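# Set nozzle to FULL, lock trigger, lay it down

## Task

Grasp the hose nozzle and hold it in the air so that only the grippers touch it. While it is held up, do two things. First, rotate the spray ring on its front until the word "FULL" sits aligned with the white arrow. Second, squeeze the trigger and push the side lock lever down so the trigger stays squeezed, then keep the nozzle raised a little longer. Afterwards set the nozzle down lying on its side on the table, with the trigger still locked. If the nozzle touches anything other than the grippers while the ring is between click positions or the lock is only partly engaged, that step must be redone in the air. A redone ring turn starts from the word the ring began on, and a redone lock starts from the lever standing upright. The ring setting and the lock only count if they stay in place without the robot holding them at the end.

## Robot and tools

ROBOT AND FRAME
There are two arms, left_arm and right_arm, mounted facing each other across a table. Each arm has six joints and a gripper. All positions use one world frame. Its origin is the table centre, the table top is at z = +0.020 m and +z points up. left_arm's base is on the +y side. The names left and right do not refer to sides of any image. A gripper's fingers point along its own +x axis and close along its y axis. The reported hand point lies between the finger pads, 3 to 4 cm short of the fingertips.

execute_actions
The argument actions is a list holding zero or one item. An empty list commands nothing and only returns the current state. A motion item is {"rows": [...], "steps": n}, where steps is 1 to 15 (default 15) and each step lasts 1/30 s. Each row is used for one step, and if there are fewer rows than steps the last row repeats. A wait item is {"steps": n} with n up to 300. It returns once n steps have passed since the previous result, and your own reply time counts toward them. The optional pictures boolean turns the camera images on or off. A refused call sends nothing.

Every row is one flat list of 14 numbers covering both arms, even if only one arm moves. The order is left_arm waist, shoulder, elbow, wrist pitch, wrist yaw, wrist roll, opening, then the same seven for right_arm. Joint values are absolute target angles in radians, on the same scale Joint positions prints. They are not offsets. Ranges in radians: waist -3.054 to 3.054, shoulder 0.000 to 3.142, elbow 0.000 to 2.356, wrist pitch -1.571 to 1.571, wrist yaw -1.571 to 1.571, wrist roll -3.142 to 3.142. A target more than 0.010 beyond a range end is refused, unless the joint already sits further out than that target. The true ends can differ from these by up to 0.010. A target past the true end is cut off at that end, and the result then reports "joint sent to its limit". That line can refer to an earlier, still-running move. If the line is missing, that does not prove the joint has room left.

Opening is an absolute value from -1 to 1, where +1 is fully open (pad gap 0.088 m). Empty fingers close at about -0.80, and values below that move them no further. Going from fully open to closed takes at least about 0.5 s.

MOTION LIMITS
Each step, the target sent to a joint can lead its measured angle by at most 0.211 rad (waist, shoulder, elbow), 0.213 (wrist pitch), 0.267 (wrist yaw) or 0.228 (wrist roll). Targets that would move a gripper more than 70 mm from where it is now are scaled back. Large moves therefore take several calls. Friction may leave a joint short of its target, especially at long reach, and very small changes may not move it at all. Check the reported angles after every move. Between calls the arms keep heading for the last row sent. They give up once motion has nearly stopped or a step is HELD, after which only a new action pushes them on. Fingers still in motion complete their travel.

READING RESULTS
The state line gives, for each arm, the hand position in metres, the orientation quaternion (w, x, y, z) and the linear and angular velocities, all in the world frame. The position can be inaccurate, more so at long reach. Joint positions and Joint velocities list the six joints for each arm (rad, rad/s) followed by the pad gap (m, m/s).

grip_measured is the measured opening on the command scale. It carries a fixed per-gripper error of about 1 mm. When the pads squeeze something hard it also reads up to about 0.061 narrower than the pads actually are. To hold an object firmly, command about 0.07 below grip_measured, and less than that for a lighter hold. Parts thinner than about 3 mm get proportionally less squeeze. Pad force tops out near 34 to 49 N.

grip_effort_n is the motor's reported drive effort in newtons, negative when closing. It is scaled, offset and noisy, and it saturates near 83 N. It can read high while the fingers travel or rest against a stop, and it stays nonzero when they are idle. It shows n/a at the start.

"joint command not followed" means a clearance check altered or blocked some joint targets; the rest of the row still ran. HELD marks steps on which your row, or part of it, was not sent.

FAULTS
Joint load limits in N m: waist 16.8, shoulder 20.8, elbow 20.8, wrist pitch 5.49, wrist yaw 5.47, wrist roll 5.13. The weight of a held object counts toward them. Reaching a limit freezes that arm for 10 s and drops the rest of the call. Holding loads heats the motors, and this continues while you think. A MOTOR HOT warning appears from 50 °C. At 95 °C an OVER-TEMPERATURE FAULT holds the arm still. If it has not cooled within 30 to 60 s, the arm and its gripper lose power and go limp.

zoom_image
Arguments: camera (cam_head_left, cam_head_right, cam_high, cam_low, cam_left_wrist or cam_right_wrist) and region [x0, y0, x1, y1] in pixels of that camera's latest image, with the origin at the top-left. The region can be at most 504 by 504. All images are 672x504. Calibration data (intrinsics and world-to-camera transforms) is supplied. The wrist camera poses follow the reported joint angles, and all values may be slightly off.

finished_scene
Argument: scene (integer). It closes the current scene permanently, reports whether the goal was met and loads the next scene's task. Sending a reply with no tool call ends everything.

THINGS TO AVOID
Do not let the arms collide or press against each other. Do not knock or place anything off the table. Avoid drops, slips, slams and forceful pushes. Do not let the nozzle touch anything while the ring is between detents or the lock is half set. Loose objects may occasionally be nudged by outside pushes. The simulation keeps running while you compose a reply.

Each tool is called after ">>>" as name([rows], argument=value, ...), one row to a line, values as JSON.

## Session

>>> execute_actions(actions=[])

Scene clock: 0.00 s of 6400.00 s.
left_arm: end_effector_position=(-0.1418, +0.3872, +0.2582) grip_measured=+0.845 grip_effort_n=n/a end_effector_quat_wxyz=(-0.307, +0.250, -0.914, +0.095) end_effector_velocity=(+0.001, +0.000, -0.004) end_effector_angular_velocity=(+0.008, -0.009, +0.008) | right_arm: end_effector_position=(+0.0754, -0.1504, +0.3117) grip_measured=+0.818 grip_effort_n=n/a end_effector_quat_wxyz=(-0.400, +0.640, +0.562, -0.338) end_effector_velocity=(-0.002, -0.000, -0.002) end_effector_angular_velocity=(-0.008, -0.008, +0.019)
Joint positions: left_arm=[-0.731  0.389  0.629 -0.78  -0.074 -2.796  0.08 ] | right_arm=[-0.272  1.226  0.555  0.689  0.19  -2.043  0.079]
Joint velocities: left_arm=[-0.002 -0.002 -0.007 -0.007 -0.007 -0.007 -0.001] | right_arm=[-0.002 -0.002 -0.002 -0.007 -0.022 -0.007  0.   ]
Heat: left arm: hottest shoulder 40 °C (+0.0 °C/min); right arm: hottest wrist pitch 31 °C (+0.0 °C/min).
camera_calibration (this result's frames):
cam_left_wrist: T_world_to_cam=[[0.415474, -0.820165, 0.393332, 0.277079], [-0.39466, 0.227057, 0.890331, -0.339458], [-0.819527, -0.525142, -0.22935, 0.220571], [0, 0, 0, 1]] pos_world=[-0.0683258, 0.420158, 0.243833]
cam_right_wrist: T_world_to_cam=[[-0.462474, 0.0364193, 0.885885, -0.225641], [0.783763, -0.450343, 0.427675, -0.231897], [0.414528, 0.892112, 0.179728, 0.123245], [0, 0, 0, 1]] pos_world=[0.0263111, -0.206164, 0.276918]

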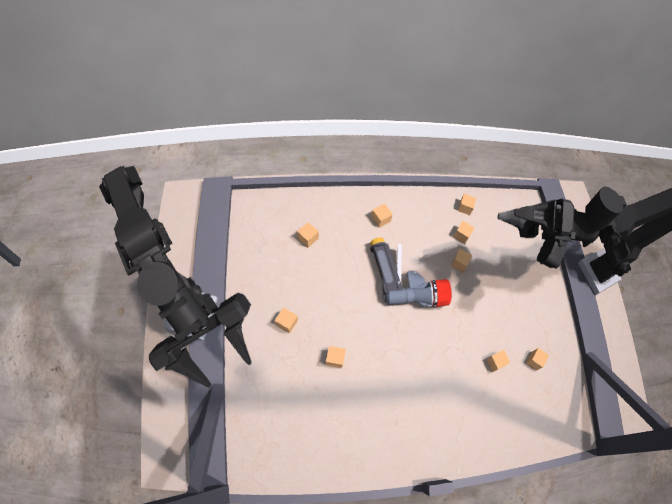

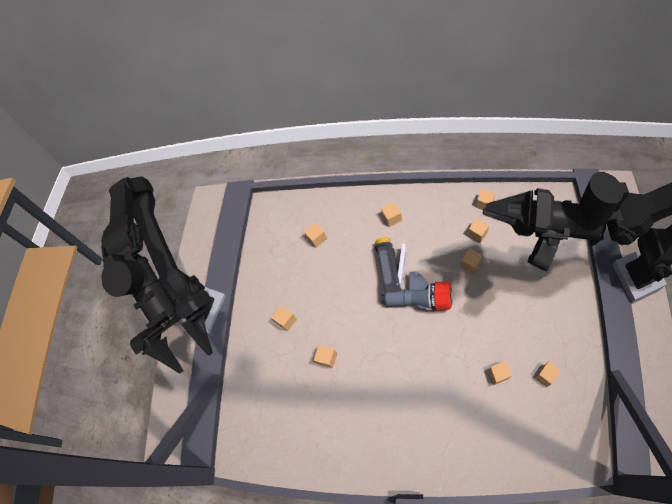

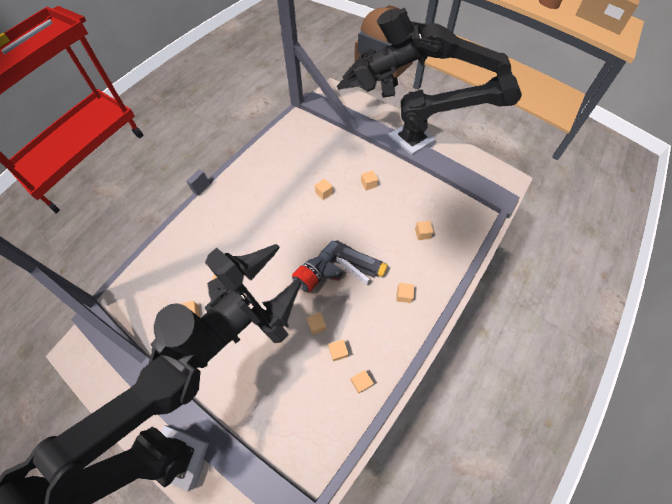

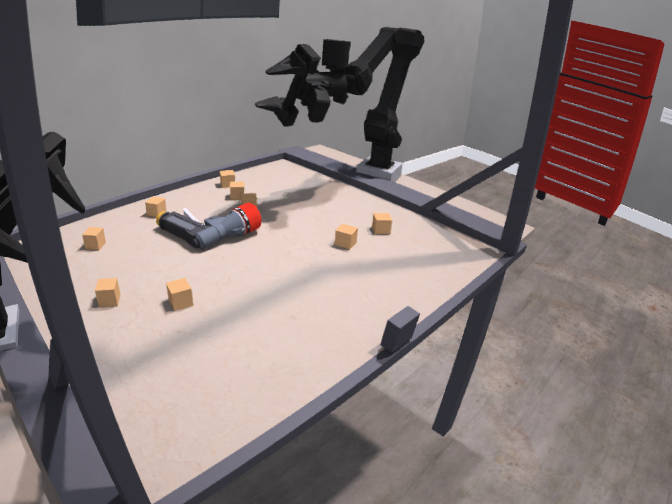

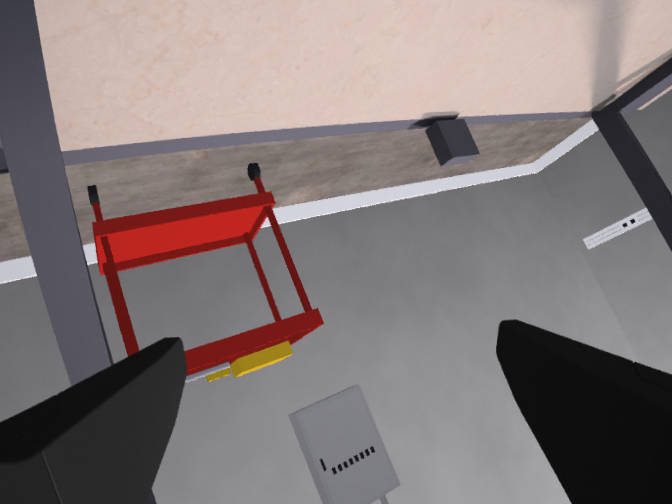

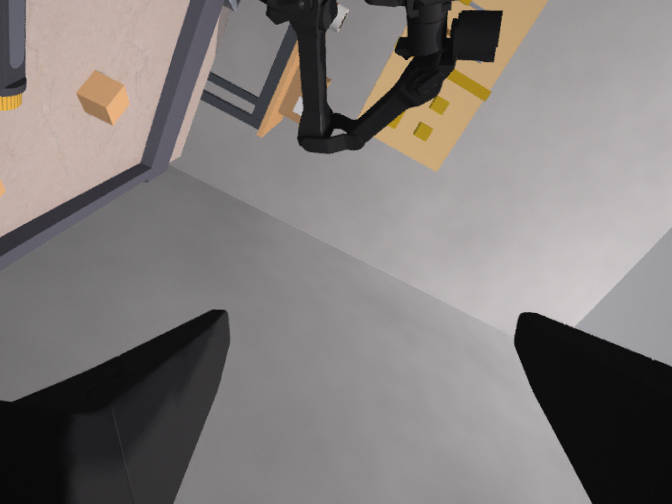

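>>> zoom_image(camera="cam_head_left", region=[350, 220, 480, 320])

>>> zoom_image(camera="cam_head_right", region=[350, 220, 480, 320])

>>> zoom_image(camera="cam_low", region=[140, 180, 280, 270])

>>> zoom_image(camera="cam_high", region=[280, 225, 400, 305])

Region (350, 220, 480, 320) of cam_head_left's 672x504 image, scaled by 3.877, with more detail than that image has; it fills the top 388 rows of this view, and the rest is white.

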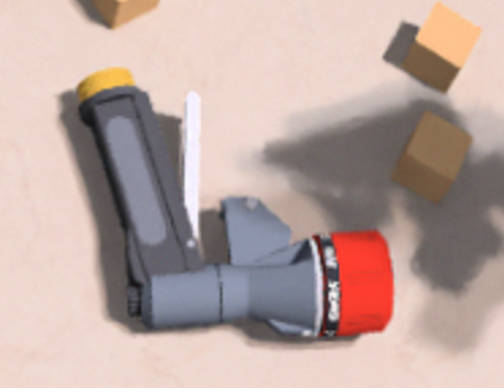

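Region (350, 220, 480, 320) of cam_head_right's 672x504 image, scaled by 3.877, with more detail than that image has; it fills the top 388 rows of this view, and the rest is white.

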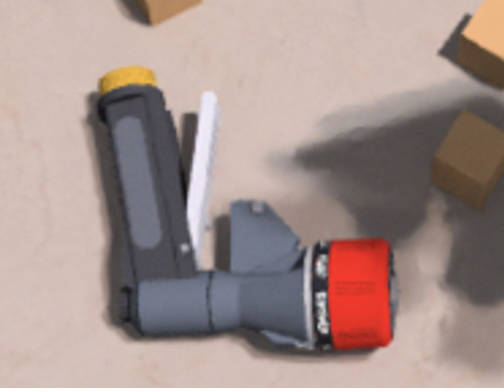

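Region (140, 180, 280, 270) of cam_low's 672x504 image, scaled by 3.600, with more detail than that image has; it fills the top 324 rows of this view, and the rest is white.

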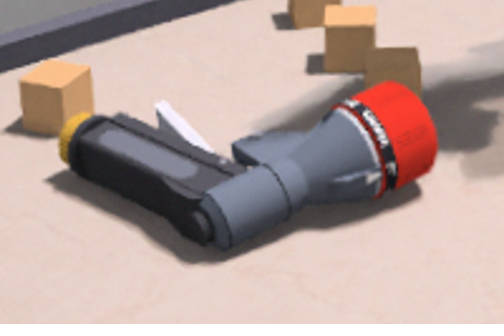

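Region (280, 225, 400, 305) of cam_high's 672x504 image, scaled by 4.200, with more detail than that image has.

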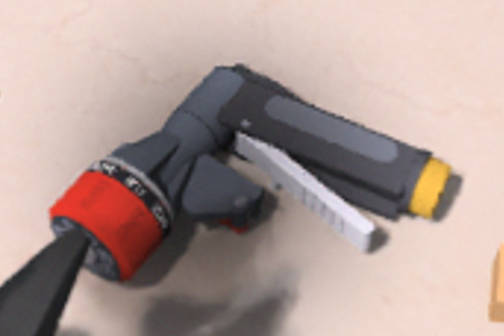

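>>> execute_actions([
  {"rows": [[0.485,2.285,2.14,-1.43,0,1.605,1.0,-0.3,1.0,0.6,0.45,0.1,-1.5,0.9]], "steps": 15},
], pictures=false)

>>> execute_actions([
  {"steps": 60},
])

Scene clock: 56.13 s of 6400.00 s.
left_arm: end_effector_position=(-0.0089, +0.2360, +0.3225) grip_measured=+1.000 grip_effort_n=17.0 end_effector_quat_wxyz=(-0.673, +0.182, -0.711, +0.091) end_effector_velocity=(+0.412, -0.470, +0.115) end_effector_angular_velocity=(-0.014, -0.721, -0.007) | right_arm: end_effector_position=(+0.0731, -0.1832, +0.3610) grip_measured=+0.897 grip_effort_n=14.7 end_effector_quat_wxyz=(+0.551, -0.487, -0.478, +0.480) end_effector_velocity=(+0.002, -0.001, +0.001) end_effector_angular_velocity=(+0.011, +0.052, -0.007)
Joint positions: left_arm=[ 0.207  1.311  1.546 -1.414 -0.002 -1.778  0.088] | right_arm=[-0.297  0.999  0.605  0.453  0.106 -1.509  0.083]
Joint velocities: left_arm=[ 1.717  1.746  1.746 -0.037 -0.007  1.868  0.   ] | right_arm=[-0.002 -0.002 -0.002  0.007  0.007  0.051  0.   ]
Heat: left arm: hottest wrist pitch 39 °C (-1.1 °C/min); right arm: hottest wrist pitch 36 °C (+5.3 °C/min).
Steps of this call (steps 1 to 90: nothing new was sent; then 52.63 s passed at rest; steps 91 to 105: all 15 steps of this action). Readings (joint positions):
91: left_arm=[-0.691 0.426 0.667 -0.846 -0.046 -2.739] | right_arm=[-0.277 1.193 0.562 0.627 0.169 -1.986]
92: left_arm=[-0.623 0.486 0.726 -0.922 -0.037 -2.668] | right_arm=[-0.284 1.147 0.563 0.559 0.149 -1.916]
94: left_arm=[-0.491 0.621 0.854 -1.039 -0.021 -2.529] | right_arm=[-0.292 1.064 0.572 0.513 0.127 -1.777]
98: left_arm=[-0.232 0.874 1.108 -1.297 -0.008 -2.254] | right_arm=[-0.297 0.998 0.605 0.474 0.111 -1.568]
105: the state above

Scene clock: 58.13 s of 6400.00 s.
left_arm: end_effector_position=(+0.0986, +0.0612, +0.1557) grip_measured=+1.000 grip_effort_n=13.3 end_effector_quat_wxyz=(+0.057, +0.705, +0.065, -0.704) end_effector_velocity=(+0.000, -0.002, +0.002) end_effector_angular_velocity=(-0.011, -0.009, -0.025) | right_arm: end_effector_position=(+0.0730, -0.1832, +0.3609) grip_measured=+0.897 grip_effort_n=14.7 end_effector_quat_wxyz=(+0.552, -0.486, -0.477, +0.481) end_effector_velocity=(-0.000, -0.000, +0.000) end_effector_angular_velocity=(-0.004, -0.022, +0.004)
Joint positions: left_arm=[ 0.483  2.29   2.136 -1.429 -0.002  1.598  0.088] | right_arm=[-0.297  0.999  0.605  0.453  0.106 -1.505  0.083]
Joint velocities: left_arm=[-0.002 -0.002  0.002  0.007 -0.007  0.022  0.   ] | right_arm=[-0.002 -0.002  0.002 -0.007 -0.007 -0.022  0.   ]
Heat: left arm: hottest wrist pitch 39 °C (-1.0 °C/min); right arm: hottest wrist pitch 36 °C (+5.2 °C/min).
Steps of this call (steps 1 to 60: the robot went on to your last target). Readings (joint positions):
1: left_arm=[0.263 1.369 1.604 -1.417 -0.002 -1.716] | right_arm=[-0.297 0.999 0.605 0.453 0.106 -1.508]
2: left_arm=[0.318 1.425 1.659 -1.419 -0.002 -1.656] | right_arm=[-0.297 0.999 0.605 0.453 0.106 -1.507]
4: left_arm=[0.410 1.543 1.779 -1.427 -0.002 -1.524] | right_arm=[-0.297 0.999 0.605 0.453 0.106 -1.506]
8: left_arm=[0.477 1.785 2.027 -1.424 -0.002 -1.250] | right_arm=[-0.297 0.999 0.605 0.453 0.106 -1.505]
60: the state above
camera_calibration (this result's frames):
cam_left_wrist: T_world_to_cam=[[-0.128604, 0.988665, 0.077476, -0.0577609], [0.947597, 0.0994717, 0.303587, -0.112515], [0.292439, 0.112459, -0.949649, 0.186361], [0, 0, 0, 1]] pos_world=[0.0446919, 0.0473405, 0.215611]
cam_right_wrist: T_world_to_cam=[[0.0533065, -0.0761943, 0.995667, -0.367075], [0.913094, -0.399926, -0.0794903, -0.0829895], [0.40425, 0.913375, 0.0482539, 0.196687], [0, 0, 0, 1]] pos_world=[0.0158341, -0.240807, 0.349396]

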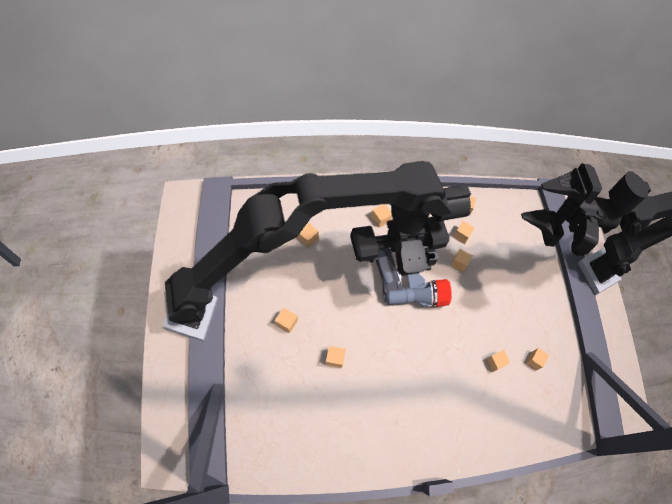

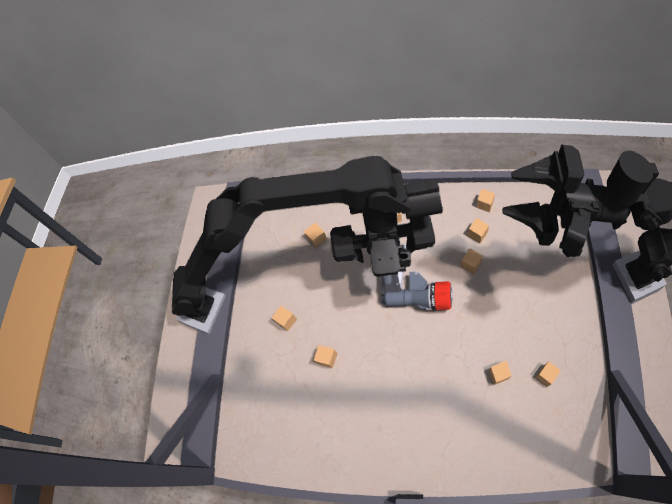

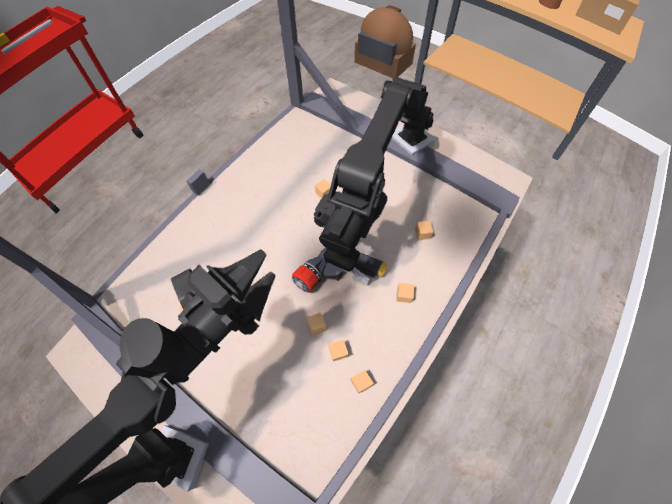

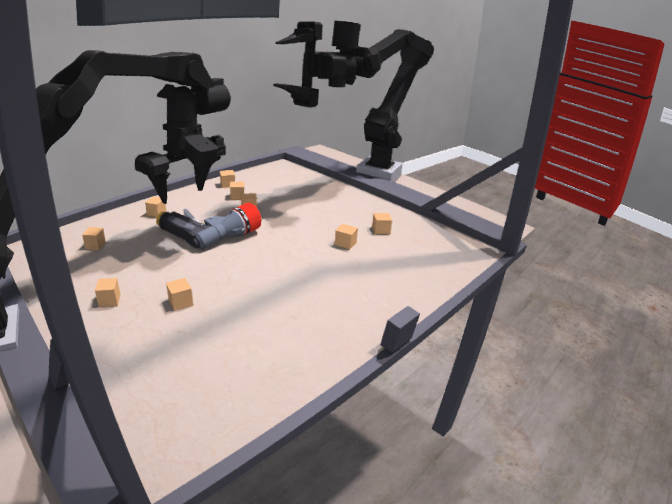

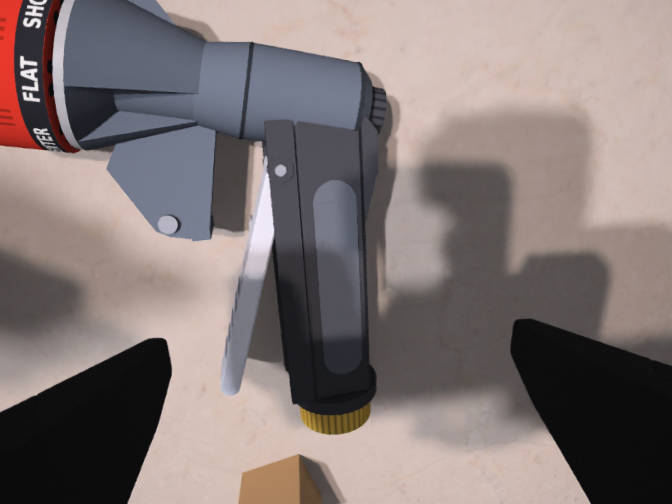

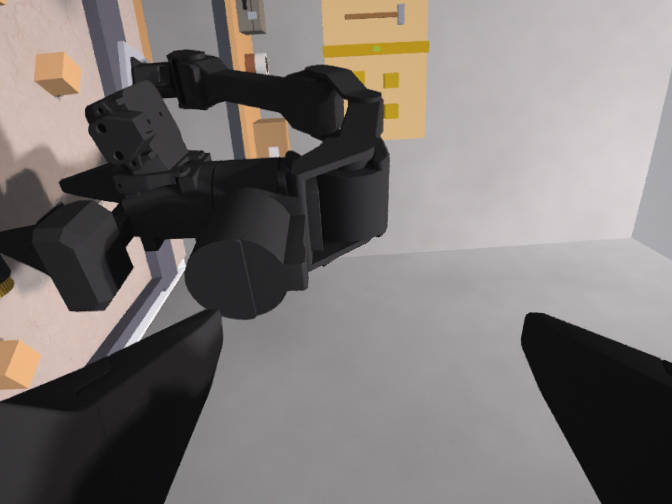

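>>> execute_actions([
  {"rows": [[0.49,2.292,2.11,-1.40,0,1.604,1.0,-0.3,1.0,0.6,0.45,0.1,-1.5,0.9],[0.494,2.294,2.08,-1.37,0,1.606,1.0,-0.3,1.0,0.6,0.45,0.1,-1.5,0.9],[0.498,2.296,2.05,-1.335,0,1.608,1.0,-0.3,1.0,0.6,0.45,0.1,-1.5,0.9],[0.502,2.298,2.02,-1.30,0,1.61,1.0,-0.3,1.0,0.6,0.45,0.1,-1.5,0.9],[0.506,2.300,1.99,-1.27,0,1.612,1.0,-0.3,1.0,0.6,0.45,0.1,-1.5,0.9],[0.510,2.302,1.96,-1.24,0,1.614,1.0,-0.3,1.0,0.6,0.45,0.1,-1.5,0.9],[0.512,2.304,1.94,-1.215,0,1.614,1.0,-0.3,1.0,0.6,0.45,0.1,-1.5,0.9],[0.514,2.305,1.925,-1.20,0,1.614,1.0,-0.3,1.0,0.6,0.45,0.1,-1.5,0.9],[0.514,2.305,1.920,-1.197,0,1.614,1.0,-0.3,1.0,0.6,0.45,0.1,-1.5,0.9]], "steps": 15},
], pictures=false)

>>> execute_actions([
  {"steps": 10},
])

Scene clock: 85.33 s of 6400.00 s.
left_arm: end_effector_position=(+0.1126, +0.0620, +0.0986) grip_measured=+1.000 grip_effort_n=13.3 end_effector_quat_wxyz=(+0.066, +0.704, +0.070, -0.703) end_effector_velocity=(+0.003, -0.015, +0.002) end_effector_angular_velocity=(-0.067, -0.023, +0.005) | right_arm: end_effector_position=(+0.0731, -0.1832, +0.3609) grip_measured=+0.897 grip_effort_n=14.2 end_effector_quat_wxyz=(+0.552, -0.486, -0.477, +0.481) end_effector_velocity=(-0.000, -0.001, -0.000) end_effector_angular_velocity=(-0.004, -0.022, +0.004)
Joint positions: left_arm=[ 0.514  2.301  1.928 -1.203 -0.002  1.608  0.088] | right_arm=[-0.298  0.999  0.605  0.453  0.106 -1.505  0.083]
Joint velocities: left_arm=[-0.002 -0.002  0.002  0.066 -0.007 -0.007  0.   ] | right_arm=[-0.002 -0.007 -0.002 -0.007 -0.007 -0.022  0.   ]
Heat: left arm: hottest shoulder 47 °C (+9.1 °C/min); right arm: hottest wrist pitch 36 °C (+2.0 °C/min).
Steps of this call (steps 1 to 15: the robot went on to your last target; steps 16 to 90: nothing new was sent; then 23.70 s passed at rest; steps 91 to 105: all 15 steps of this action). Readings (joint positions):
91: left_arm=[0.483 2.290 2.133 -1.424 -0.002 1.599] | right_arm=[-0.297 0.999 0.605 0.453 0.106 -1.505]
92: left_arm=[0.484 2.290 2.122 -1.409 -0.002 1.599] | right_arm=[-0.298 0.999 0.605 0.453 0.106 -1.505]
94: left_arm=[0.489 2.290 2.086 -1.358 -0.002 1.601] | right_arm=[-0.298 0.999 0.605 0.453 0.106 -1.505]
98: left_arm=[0.505 2.293 1.979 -1.255 -0.002 1.607] | right_arm=[-0.298 0.999 0.605 0.453 0.106 -1.505]
105: the state above

Scene clock: 85.67 s of 6400.00 s.
left_arm: end_effector_position=(+0.1127, +0.0615, +0.0982) grip_measured=+1.000 grip_effort_n=13.3 end_effector_quat_wxyz=(+0.067, +0.704, +0.069, -0.703) end_effector_velocity=(-0.000, +0.001, +0.002) end_effector_angular_velocity=(+0.007, -0.021, -0.000) | right_arm: end_effector_position=(+0.0731, -0.1832, +0.3609) grip_measured=+0.897 grip_effort_n=14.7 end_effector_quat_wxyz=(+0.552, -0.486, -0.477, +0.481) end_effector_velocity=(-0.002, -0.000, -0.004) end_effector_angular_velocity=(-0.013, -0.009, +0.019)
Joint positions: left_arm=[ 0.514  2.301  1.926 -1.199 -0.002  1.608  0.088] | right_arm=[-0.298  0.999  0.605  0.453  0.106 -1.505  0.083]
Joint velocities: left_arm=[-0.007 -0.002  0.002 -0.007 -0.022 -0.007  0.   ] | right_arm=[-0.002 -0.002 -0.007 -0.007 -0.022 -0.007 -0.   ]
Heat: left arm: hottest shoulder 47 °C (+9.1 °C/min); right arm: hottest wrist pitch 36 °C (+2.0 °C/min).
Steps of this call (steps 1 to 10: the robot went on to your last target). Readings (joint positions):
1: left_arm=[0.514 2.301 1.928 -1.201 -0.002 1.608] | right_arm=[-0.298 0.999 0.605 0.453 0.106 -1.505]
2: left_arm=[0.514 2.301 1.928 -1.200 -0.002 1.608] | right_arm=[-0.298 0.999 0.605 0.453 0.106 -1.505]
4: left_arm=[0.514 2.301 1.927 -1.200 -0.002 1.608] | right_arm=[-0.298 0.999 0.605 0.453 0.106 -1.505]
8: left_arm=[0.514 2.301 1.926 -1.199 -0.002 1.608] | right_arm=[-0.298 0.999 0.605 0.453 0.106 -1.505]
10: the state above
camera_calibration (this result's frames):
cam_left_wrist: T_world_to_cam=[[-0.149455, 0.986374, 0.0687673, -0.0484277], [0.94473, 0.121928, 0.304334, -0.10965], [0.291803, 0.110451, -0.95008, 0.12788], [0, 0, 0, 1]] pos_world=[0.0590356, 0.0470127, 0.158197]
cam_right_wrist: T_world_to_cam=[[0.0532774, -0.0762146, 0.995667, -0.367083], [0.912941, -0.400274, -0.0794903, -0.0831629], [0.404598, 0.913221, 0.0482539, 0.196582], [0, 0, 0, 1]] pos_world=[0.0159432, -0.240788, 0.349396]

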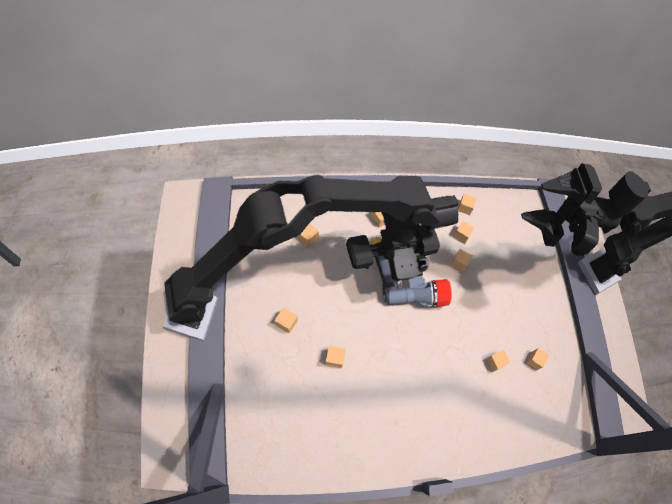

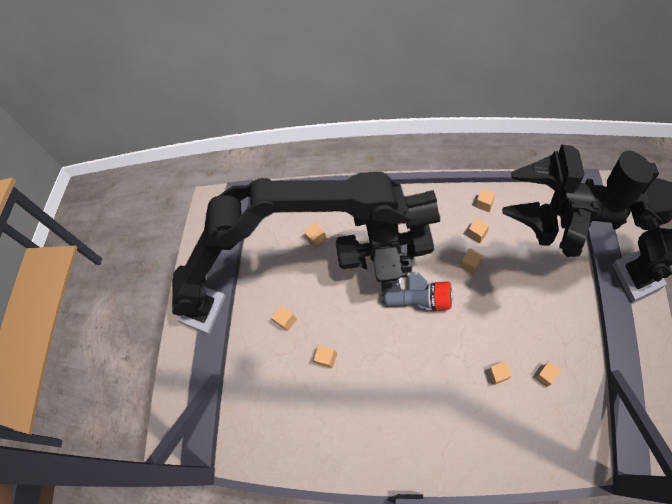

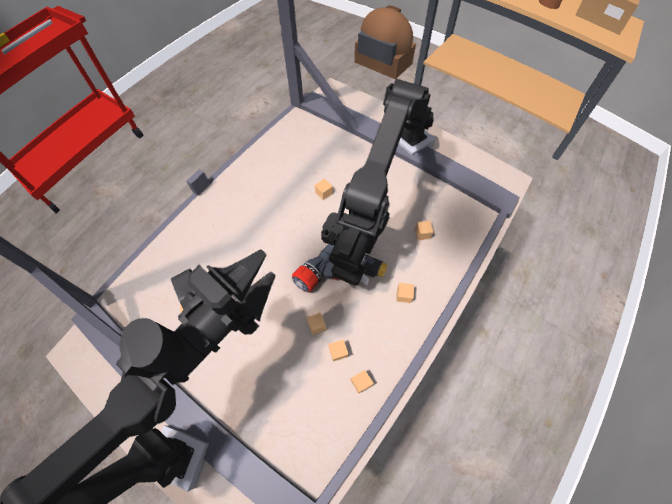

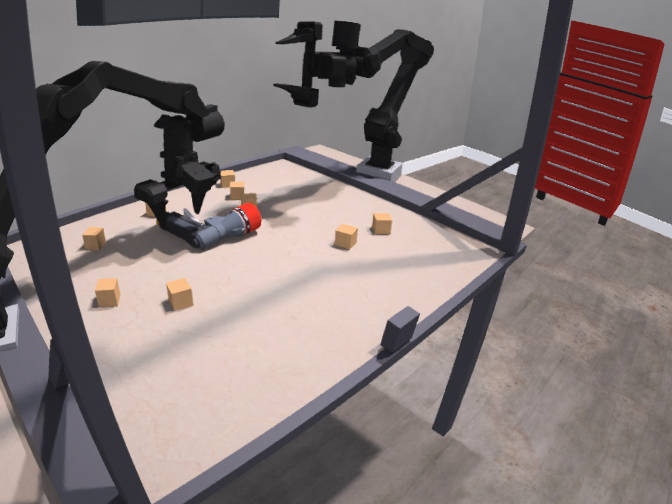

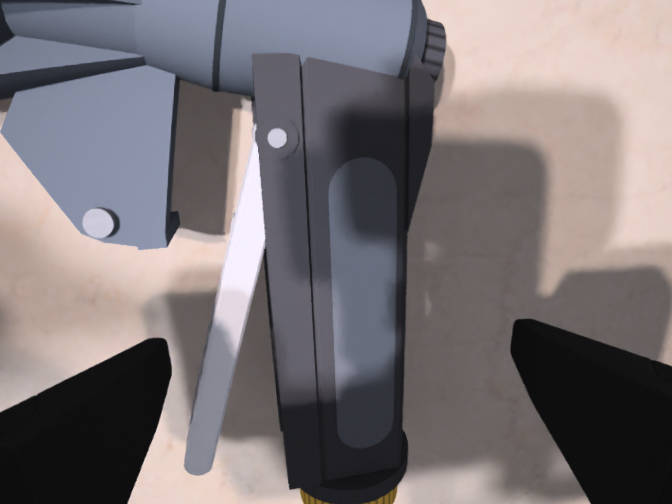

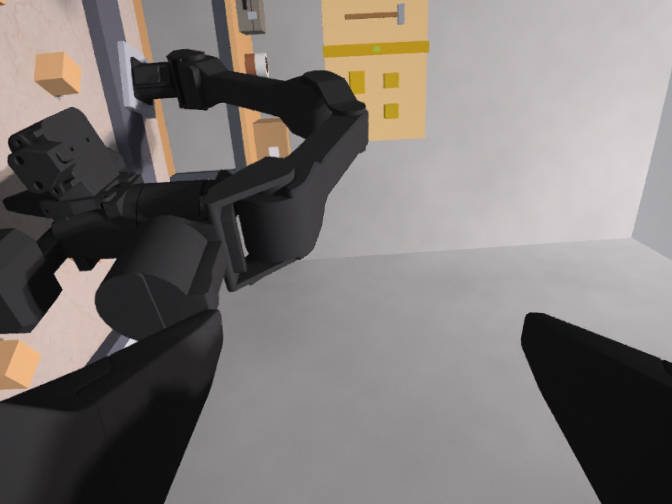

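>>> execute_actions(actions=[])

Scene clock: 95.67 s of 6400.00 s.
left_arm: end_effector_position=(+0.1127, +0.0615, +0.0982) grip_measured=+1.000 grip_effort_n=13.3 end_effector_quat_wxyz=(+0.067, +0.704, +0.069, -0.703) end_effector_velocity=(-0.004, -0.002, +0.000) end_effector_angular_velocity=(-0.009, +0.005, +0.000) | right_arm: end_effector_position=(+0.0731, -0.1832, +0.3609) grip_measured=+0.897 grip_effort_n=14.2 end_effector_quat_wxyz=(+0.552, -0.486, -0.477, +0.481) end_effector_velocity=(-0.004, -0.000, -0.002) end_effector_angular_velocity=(-0.008, -0.009, +0.024)
Joint positions: left_arm=[ 0.514  2.301  1.926 -1.199 -0.002  1.608  0.088] | right_arm=[-0.298  0.999  0.605  0.453  0.106 -1.505  0.083]
Joint velocities: left_arm=[-0.007 -0.002 -0.002  0.007  0.007 -0.007  0.   ] | right_arm=[ 0.002 -0.002 -0.002 -0.007 -0.022 -0.007  0.   ]
Heat: left arm: hottest shoulder 48 °C (+10.1 °C/min); right arm: hottest wrist pitch 36 °C (+1.0 °C/min).
Steps of this call (steps 1 to 15: the robot went on to your last target; steps 16 to 90: nothing new was sent; then 7.00 s passed at rest). Readings (joint positions):
1: left_arm=[0.514 2.301 1.926 -1.199 -0.002 1.608] | right_arm=[-0.298 0.999 0.605 0.453 0.106 -1.505]
2: left_arm=[0.514 2.301 1.926 -1.199 -0.002 1.608] | right_arm=[-0.298 0.999 0.605 0.453 0.106 -1.505]
4: left_arm=[0.514 2.301 1.926 -1.199 -0.002 1.608] | right_arm=[-0.298 0.999 0.605 0.453 0.106 -1.505]
8: left_arm=[0.514 2.301 1.926 -1.199 -0.002 1.608] | right_arm=[-0.298 0.999 0.605 0.453 0.106 -1.505]
90: the state above
All arms were judged still, so your last target was given up. Only a new action makes them travel on or press farther. Fingers that are still opening or closing keep moving.
camera_calibration (this result's frames):
cam_left_wrist: T_world_to_cam=[[-0.149455, 0.986374, 0.0687673, -0.0484277], [0.94473, 0.121928, 0.304334, -0.10965], [0.291803, 0.110451, -0.95008, 0.12788], [0, 0, 0, 1]] pos_world=[0.0590356, 0.0470127, 0.158197]
cam_right_wrist: T_world_to_cam=[[0.0532774, -0.0762146, 0.995667, -0.367083], [0.912941, -0.400274, -0.0794903, -0.0831629], [0.404598, 0.913221, 0.0482539, 0.196582], [0, 0, 0, 1]] pos_world=[0.0159432, -0.240788, 0.349396]

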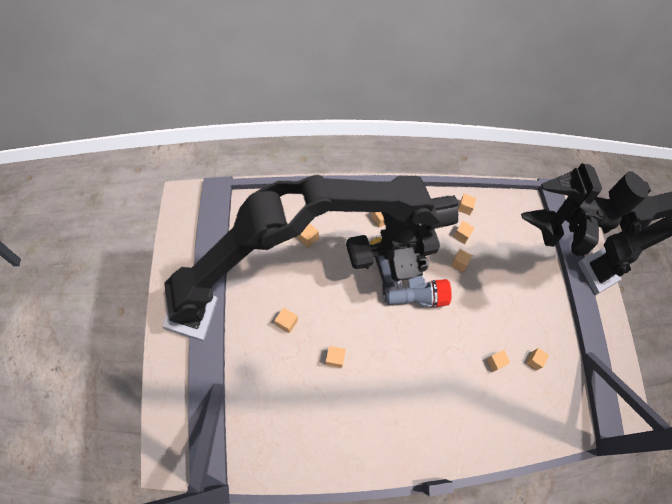

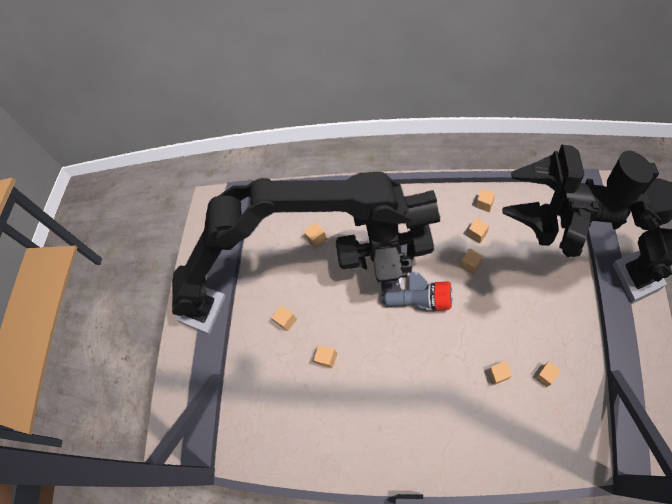

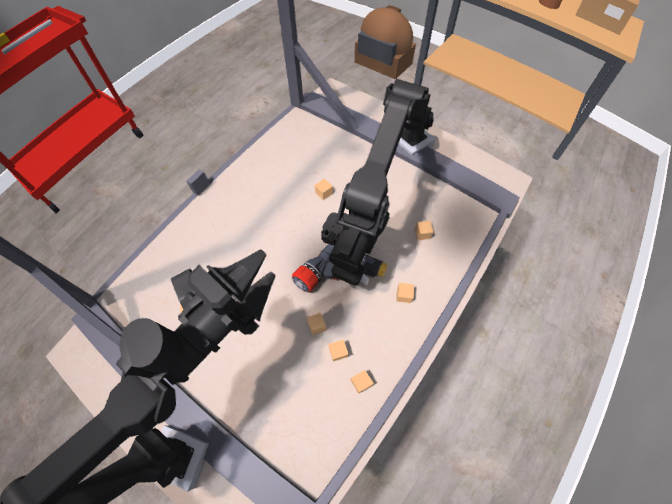

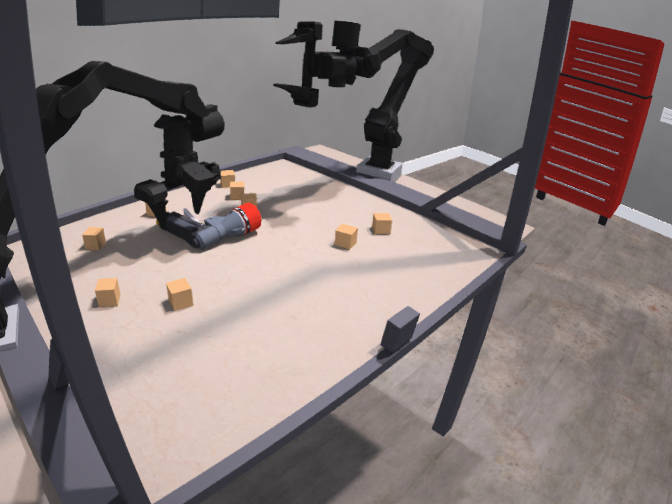

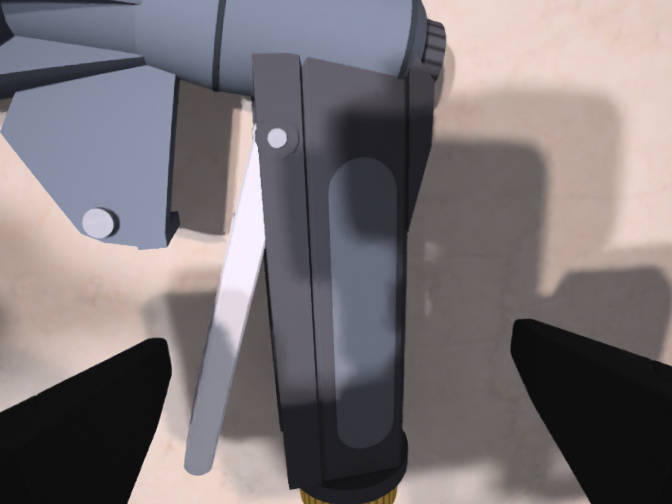

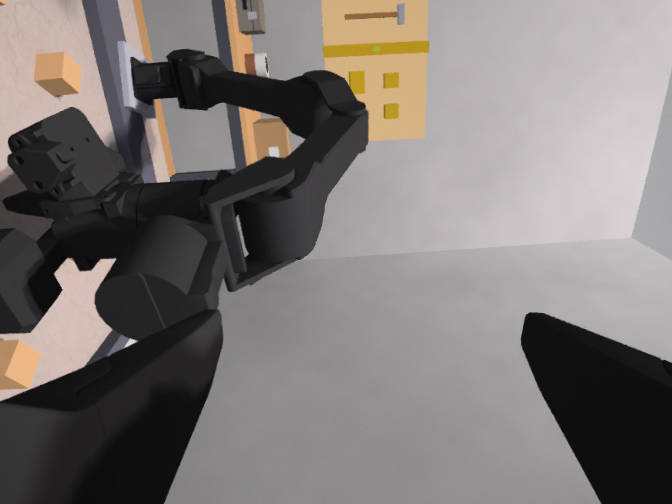

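>>> execute_actions([
  {"rows": [[0.514,2.309,1.932,-1.200,0,1.614,1.0,-0.3,1.0,0.6,0.45,0.1,-1.5,0.9],[0.514,2.313,1.942,-1.203,0,1.614,1.0,-0.3,1.0,0.6,0.45,0.1,-1.5,0.9],[0.514,2.317,1.952,-1.206,0,1.614,1.0,-0.3,1.0,0.6,0.45,0.1,-1.5,0.9],[0.514,2.320,1.962,-1.209,0,1.614,1.0,-0.3,1.0,0.6,0.45,0.1,-1.5,0.9],[0.514,2.323,1.970,-1.212,0,1.614,1.0,-0.3,1.0,0.6,0.45,0.1,-1.5,0.9]], "steps": 12},
], pictures=false)

>>> execute_actions([
  {"rows": [[0.514,2.325,1.958,-1.204,0,1.614,1.0,-0.3,1.0,0.6,0.45,0.1,-1.5,0.9],[0.514,2.327,1.950,-1.195,0,1.614,1.0,-0.3,1.0,0.6,0.45,0.1,-1.5,0.9],[0.514,2.329,1.942,-1.186,0,1.614,1.0,-0.3,1.0,0.6,0.45,0.1,-1.5,0.9],[0.514,2.331,1.934,-1.177,0,1.614,1.0,-0.3,1.0,0.6,0.45,0.1,-1.5,0.9],[0.514,2.333,1.926,-1.168,0,1.614,1.0,-0.3,1.0,0.6,0.45,0.1,-1.5,0.9],[0.514,2.335,1.918,-1.159,0,1.614,1.0,-0.3,1.0,0.6,0.45,0.1,-1.5,0.9],[0.514,2.337,1.910,-1.150,0,1.614,1.0,-0.3,1.0,0.6,0.45,0.1,-1.5,0.9],[0.514,2.338,1.902,-1.141,0,1.614,1.0,-0.3,1.0,0.6,0.45,0.1,-1.5,0.9],[0.514,2.339,1.896,-1.133,0,1.614,1.0,-0.3,1.0,0.6,0.45,0.1,-1.5,0.9],[0.514,2.340,1.891,-1.126,0,1.614,1.0,-0.3,1.0,0.6,0.45,0.1,-1.5,0.9]], "steps": 15},
])

Scene clock: 118.20 s of 6400.00 s.
left_arm: end_effector_position=(+0.1141, +0.0557, +0.1038) grip_measured=+1.000 grip_effort_n=13.3 end_effector_quat_wxyz=(+0.073, +0.705, +0.063, -0.702) end_effector_velocity=(+0.002, +0.002, -0.003) end_effector_angular_velocity=(+0.014, -0.005, -0.019) | right_arm: end_effector_position=(+0.0731, -0.1832, +0.3609) grip_measured=+0.897 grip_effort_n=14.7 end_effector_quat_wxyz=(+0.552, -0.486, -0.477, +0.481) end_effector_velocity=(-0.000, -0.000, -0.002) end_effector_angular_velocity=(-0.007, +0.007, +0.005)
Joint positions: left_arm=[ 0.514  2.308  1.96  -1.209 -0.002  1.609  0.088] | right_arm=[-0.298  0.999  0.605  0.453  0.106 -1.505  0.083]
Joint velocities: left_arm=[ 0.002  0.007  0.002 -0.007 -0.007  0.022  0.   ] | right_arm=[-0.002 -0.002 -0.002 -0.007 -0.007  0.007 -0.   ]
Heat: left arm: hottest shoulder 50 °C (+11.1 °C/min); right arm: hottest wrist pitch 36 °C (+0.0 °C/min). Fold the left arm in close to its base before you think long.
MOTOR HOT: a motor of the left arm reached 50 °C. Now the hottest motor of the left arm, joint 2 (shoulder), reports 50 °C. The temperature limit of the motors' drives, at which the controller stops that arm, is 95 °C. To cool a motor, set the load down, stop pushing, or move to a pose that needs little force.
Steps of this call (steps 1 to 90: nothing new was sent; then 19.13 s passed at rest; steps 91 to 102: all 12 steps of this action). Readings (joint positions):
91: left_arm=[0.514 2.301 1.926 -1.199 -0.002 1.608] | right_arm=[-0.298 0.999 0.605 0.453 0.106 -1.505]
92: left_arm=[0.514 2.301 1.926 -1.199 -0.002 1.608] | right_arm=[-0.298 0.999 0.605 0.453 0.106 -1.505]
94: left_arm=[0.514 2.303 1.934 -1.202 -0.002 1.609] | right_arm=[-0.298 0.999 0.605 0.453 0.106 -1.505]
98: left_arm=[0.514 2.308 1.955 -1.207 -0.002 1.609] | right_arm=[-0.298 0.999 0.605 0.453 0.106 -1.505]
102: the state above

Scene clock: 118.70 s of 6400.00 s.
left_arm: end_effector_position=(+0.1139, +0.0565, +0.0784) grip_measured=+1.000 grip_effort_n=13.3 end_effector_quat_wxyz=(+0.070, +0.705, +0.066, -0.703) end_effector_velocity=(-0.000, +0.001, -0.004) end_effector_angular_velocity=(-0.001, -0.008, +0.005) | right_arm: end_effector_position=(+0.0731, -0.1832, +0.3609) grip_measured=+0.897 grip_effort_n=14.2 end_effector_quat_wxyz=(+0.552, -0.486, -0.477, +0.481) end_effector_velocity=(-0.000, -0.000, +0.004) end_effector_angular_velocity=(+0.013, +0.007, +0.005)
Joint positions: left_arm=[ 0.514  2.33   1.897 -1.132 -0.002  1.609  0.088] | right_arm=[-0.298  0.999  0.605  0.453  0.106 -1.505  0.083]
Joint velocities: left_arm=[-0.002 -0.002 -0.022  0.022 -0.007 -0.007  0.   ] | right_arm=[-0.002 -0.002  0.002  0.007 -0.007  0.007 -0.   ]
Heat: left arm: hottest shoulder 50 °C (+11.1 °C/min); right arm: hottest wrist pitch 36 °C (+0.0 °C/min). Fold the left arm in close to its base before you think long.
MOTOR HOT: still on. Now the hottest motor of the left arm, joint 2 (shoulder), reports 50 °C; a drive's own limit is 95 °C.
Steps of this call (steps 1 to 15: all 15 steps of this action). Readings (joint positions):
1: left_arm=[0.514 2.309 1.960 -1.209 -0.002 1.609] | right_arm=[-0.298 0.999 0.605 0.453 0.106 -1.505]
2: left_arm=[0.514 2.309 1.960 -1.208 -0.002 1.609] | right_arm=[-0.298 0.999 0.605 0.453 0.106 -1.505]
4: left_arm=[0.514 2.311 1.954 -1.194 -0.002 1.609] | right_arm=[-0.298 0.999 0.605 0.453 0.106 -1.505]
8: left_arm=[0.514 2.317 1.928 -1.163 -0.002 1.609] | right_arm=[-0.298 0.999 0.605 0.453 0.106 -1.505]
15: the state above
camera_calibration (this result's frames):
cam_left_wrist: T_world_to_cam=[[-0.149208, 0.986981, 0.0600409, -0.0412719], [0.944165, 0.124171, 0.30518, -0.104237], [0.293751, 0.102224, -0.9504, 0.10948], [0, 0, 0, 1]] pos_world=[0.0600987, 0.0424863, 0.138339]
cam_right_wrist: T_world_to_cam=[[0.0532774, -0.0762146, 0.995667, -0.367083], [0.912941, -0.400274, -0.0794903, -0.0831629], [0.404598, 0.913221, 0.0482539, 0.196582], [0, 0, 0, 1]] pos_world=[0.0159432, -0.240788, 0.349396]

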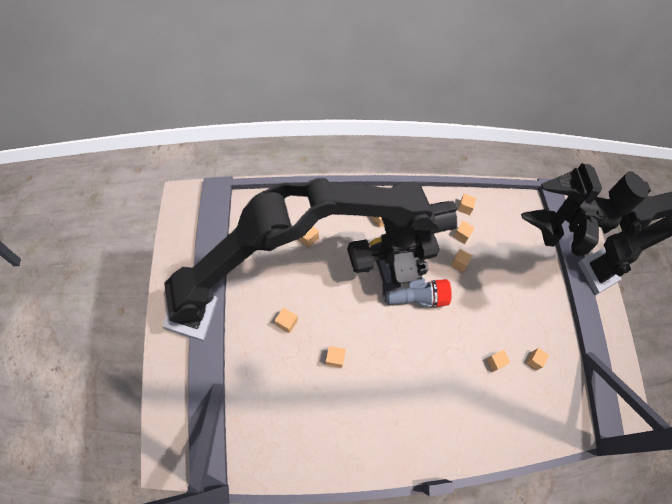

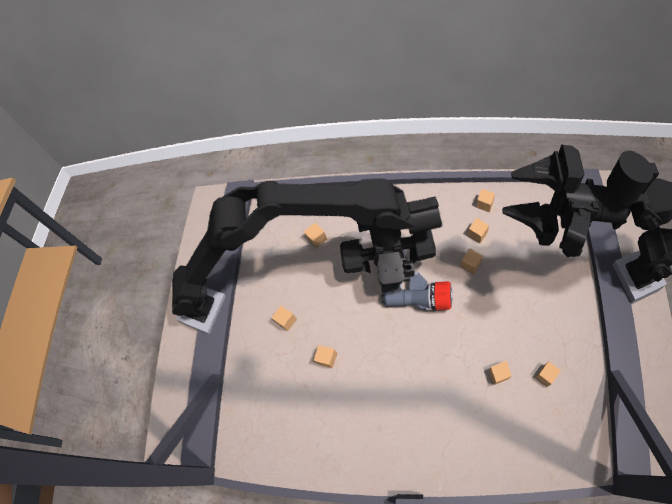

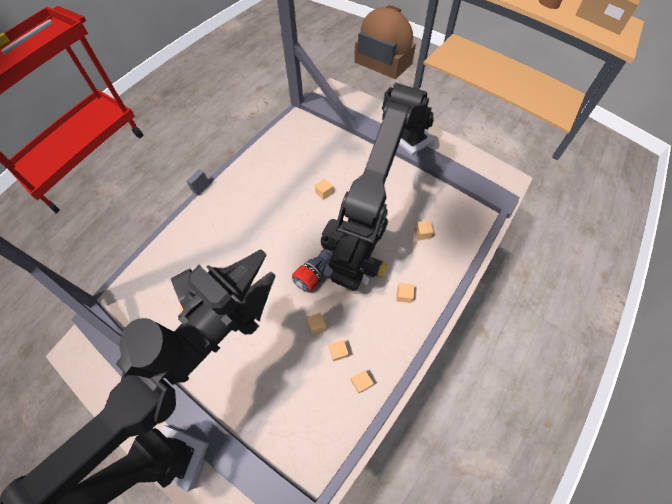

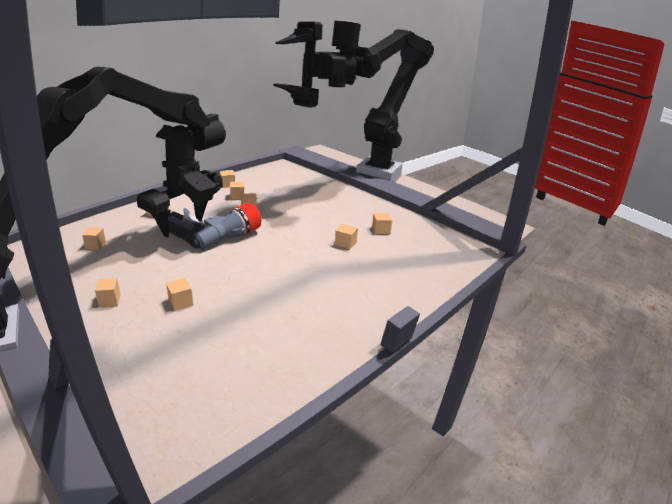

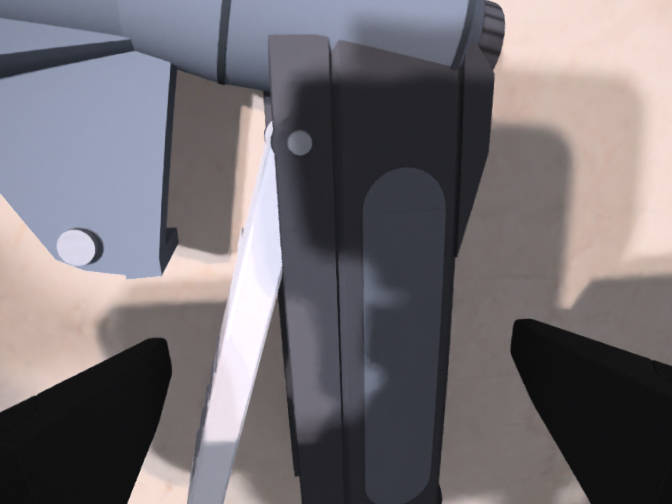

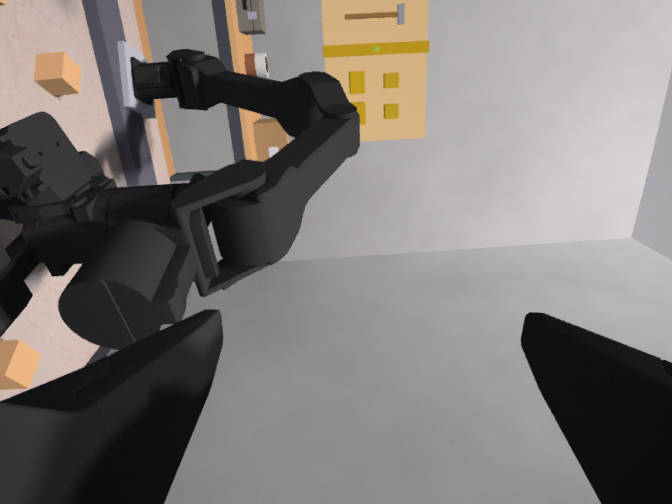

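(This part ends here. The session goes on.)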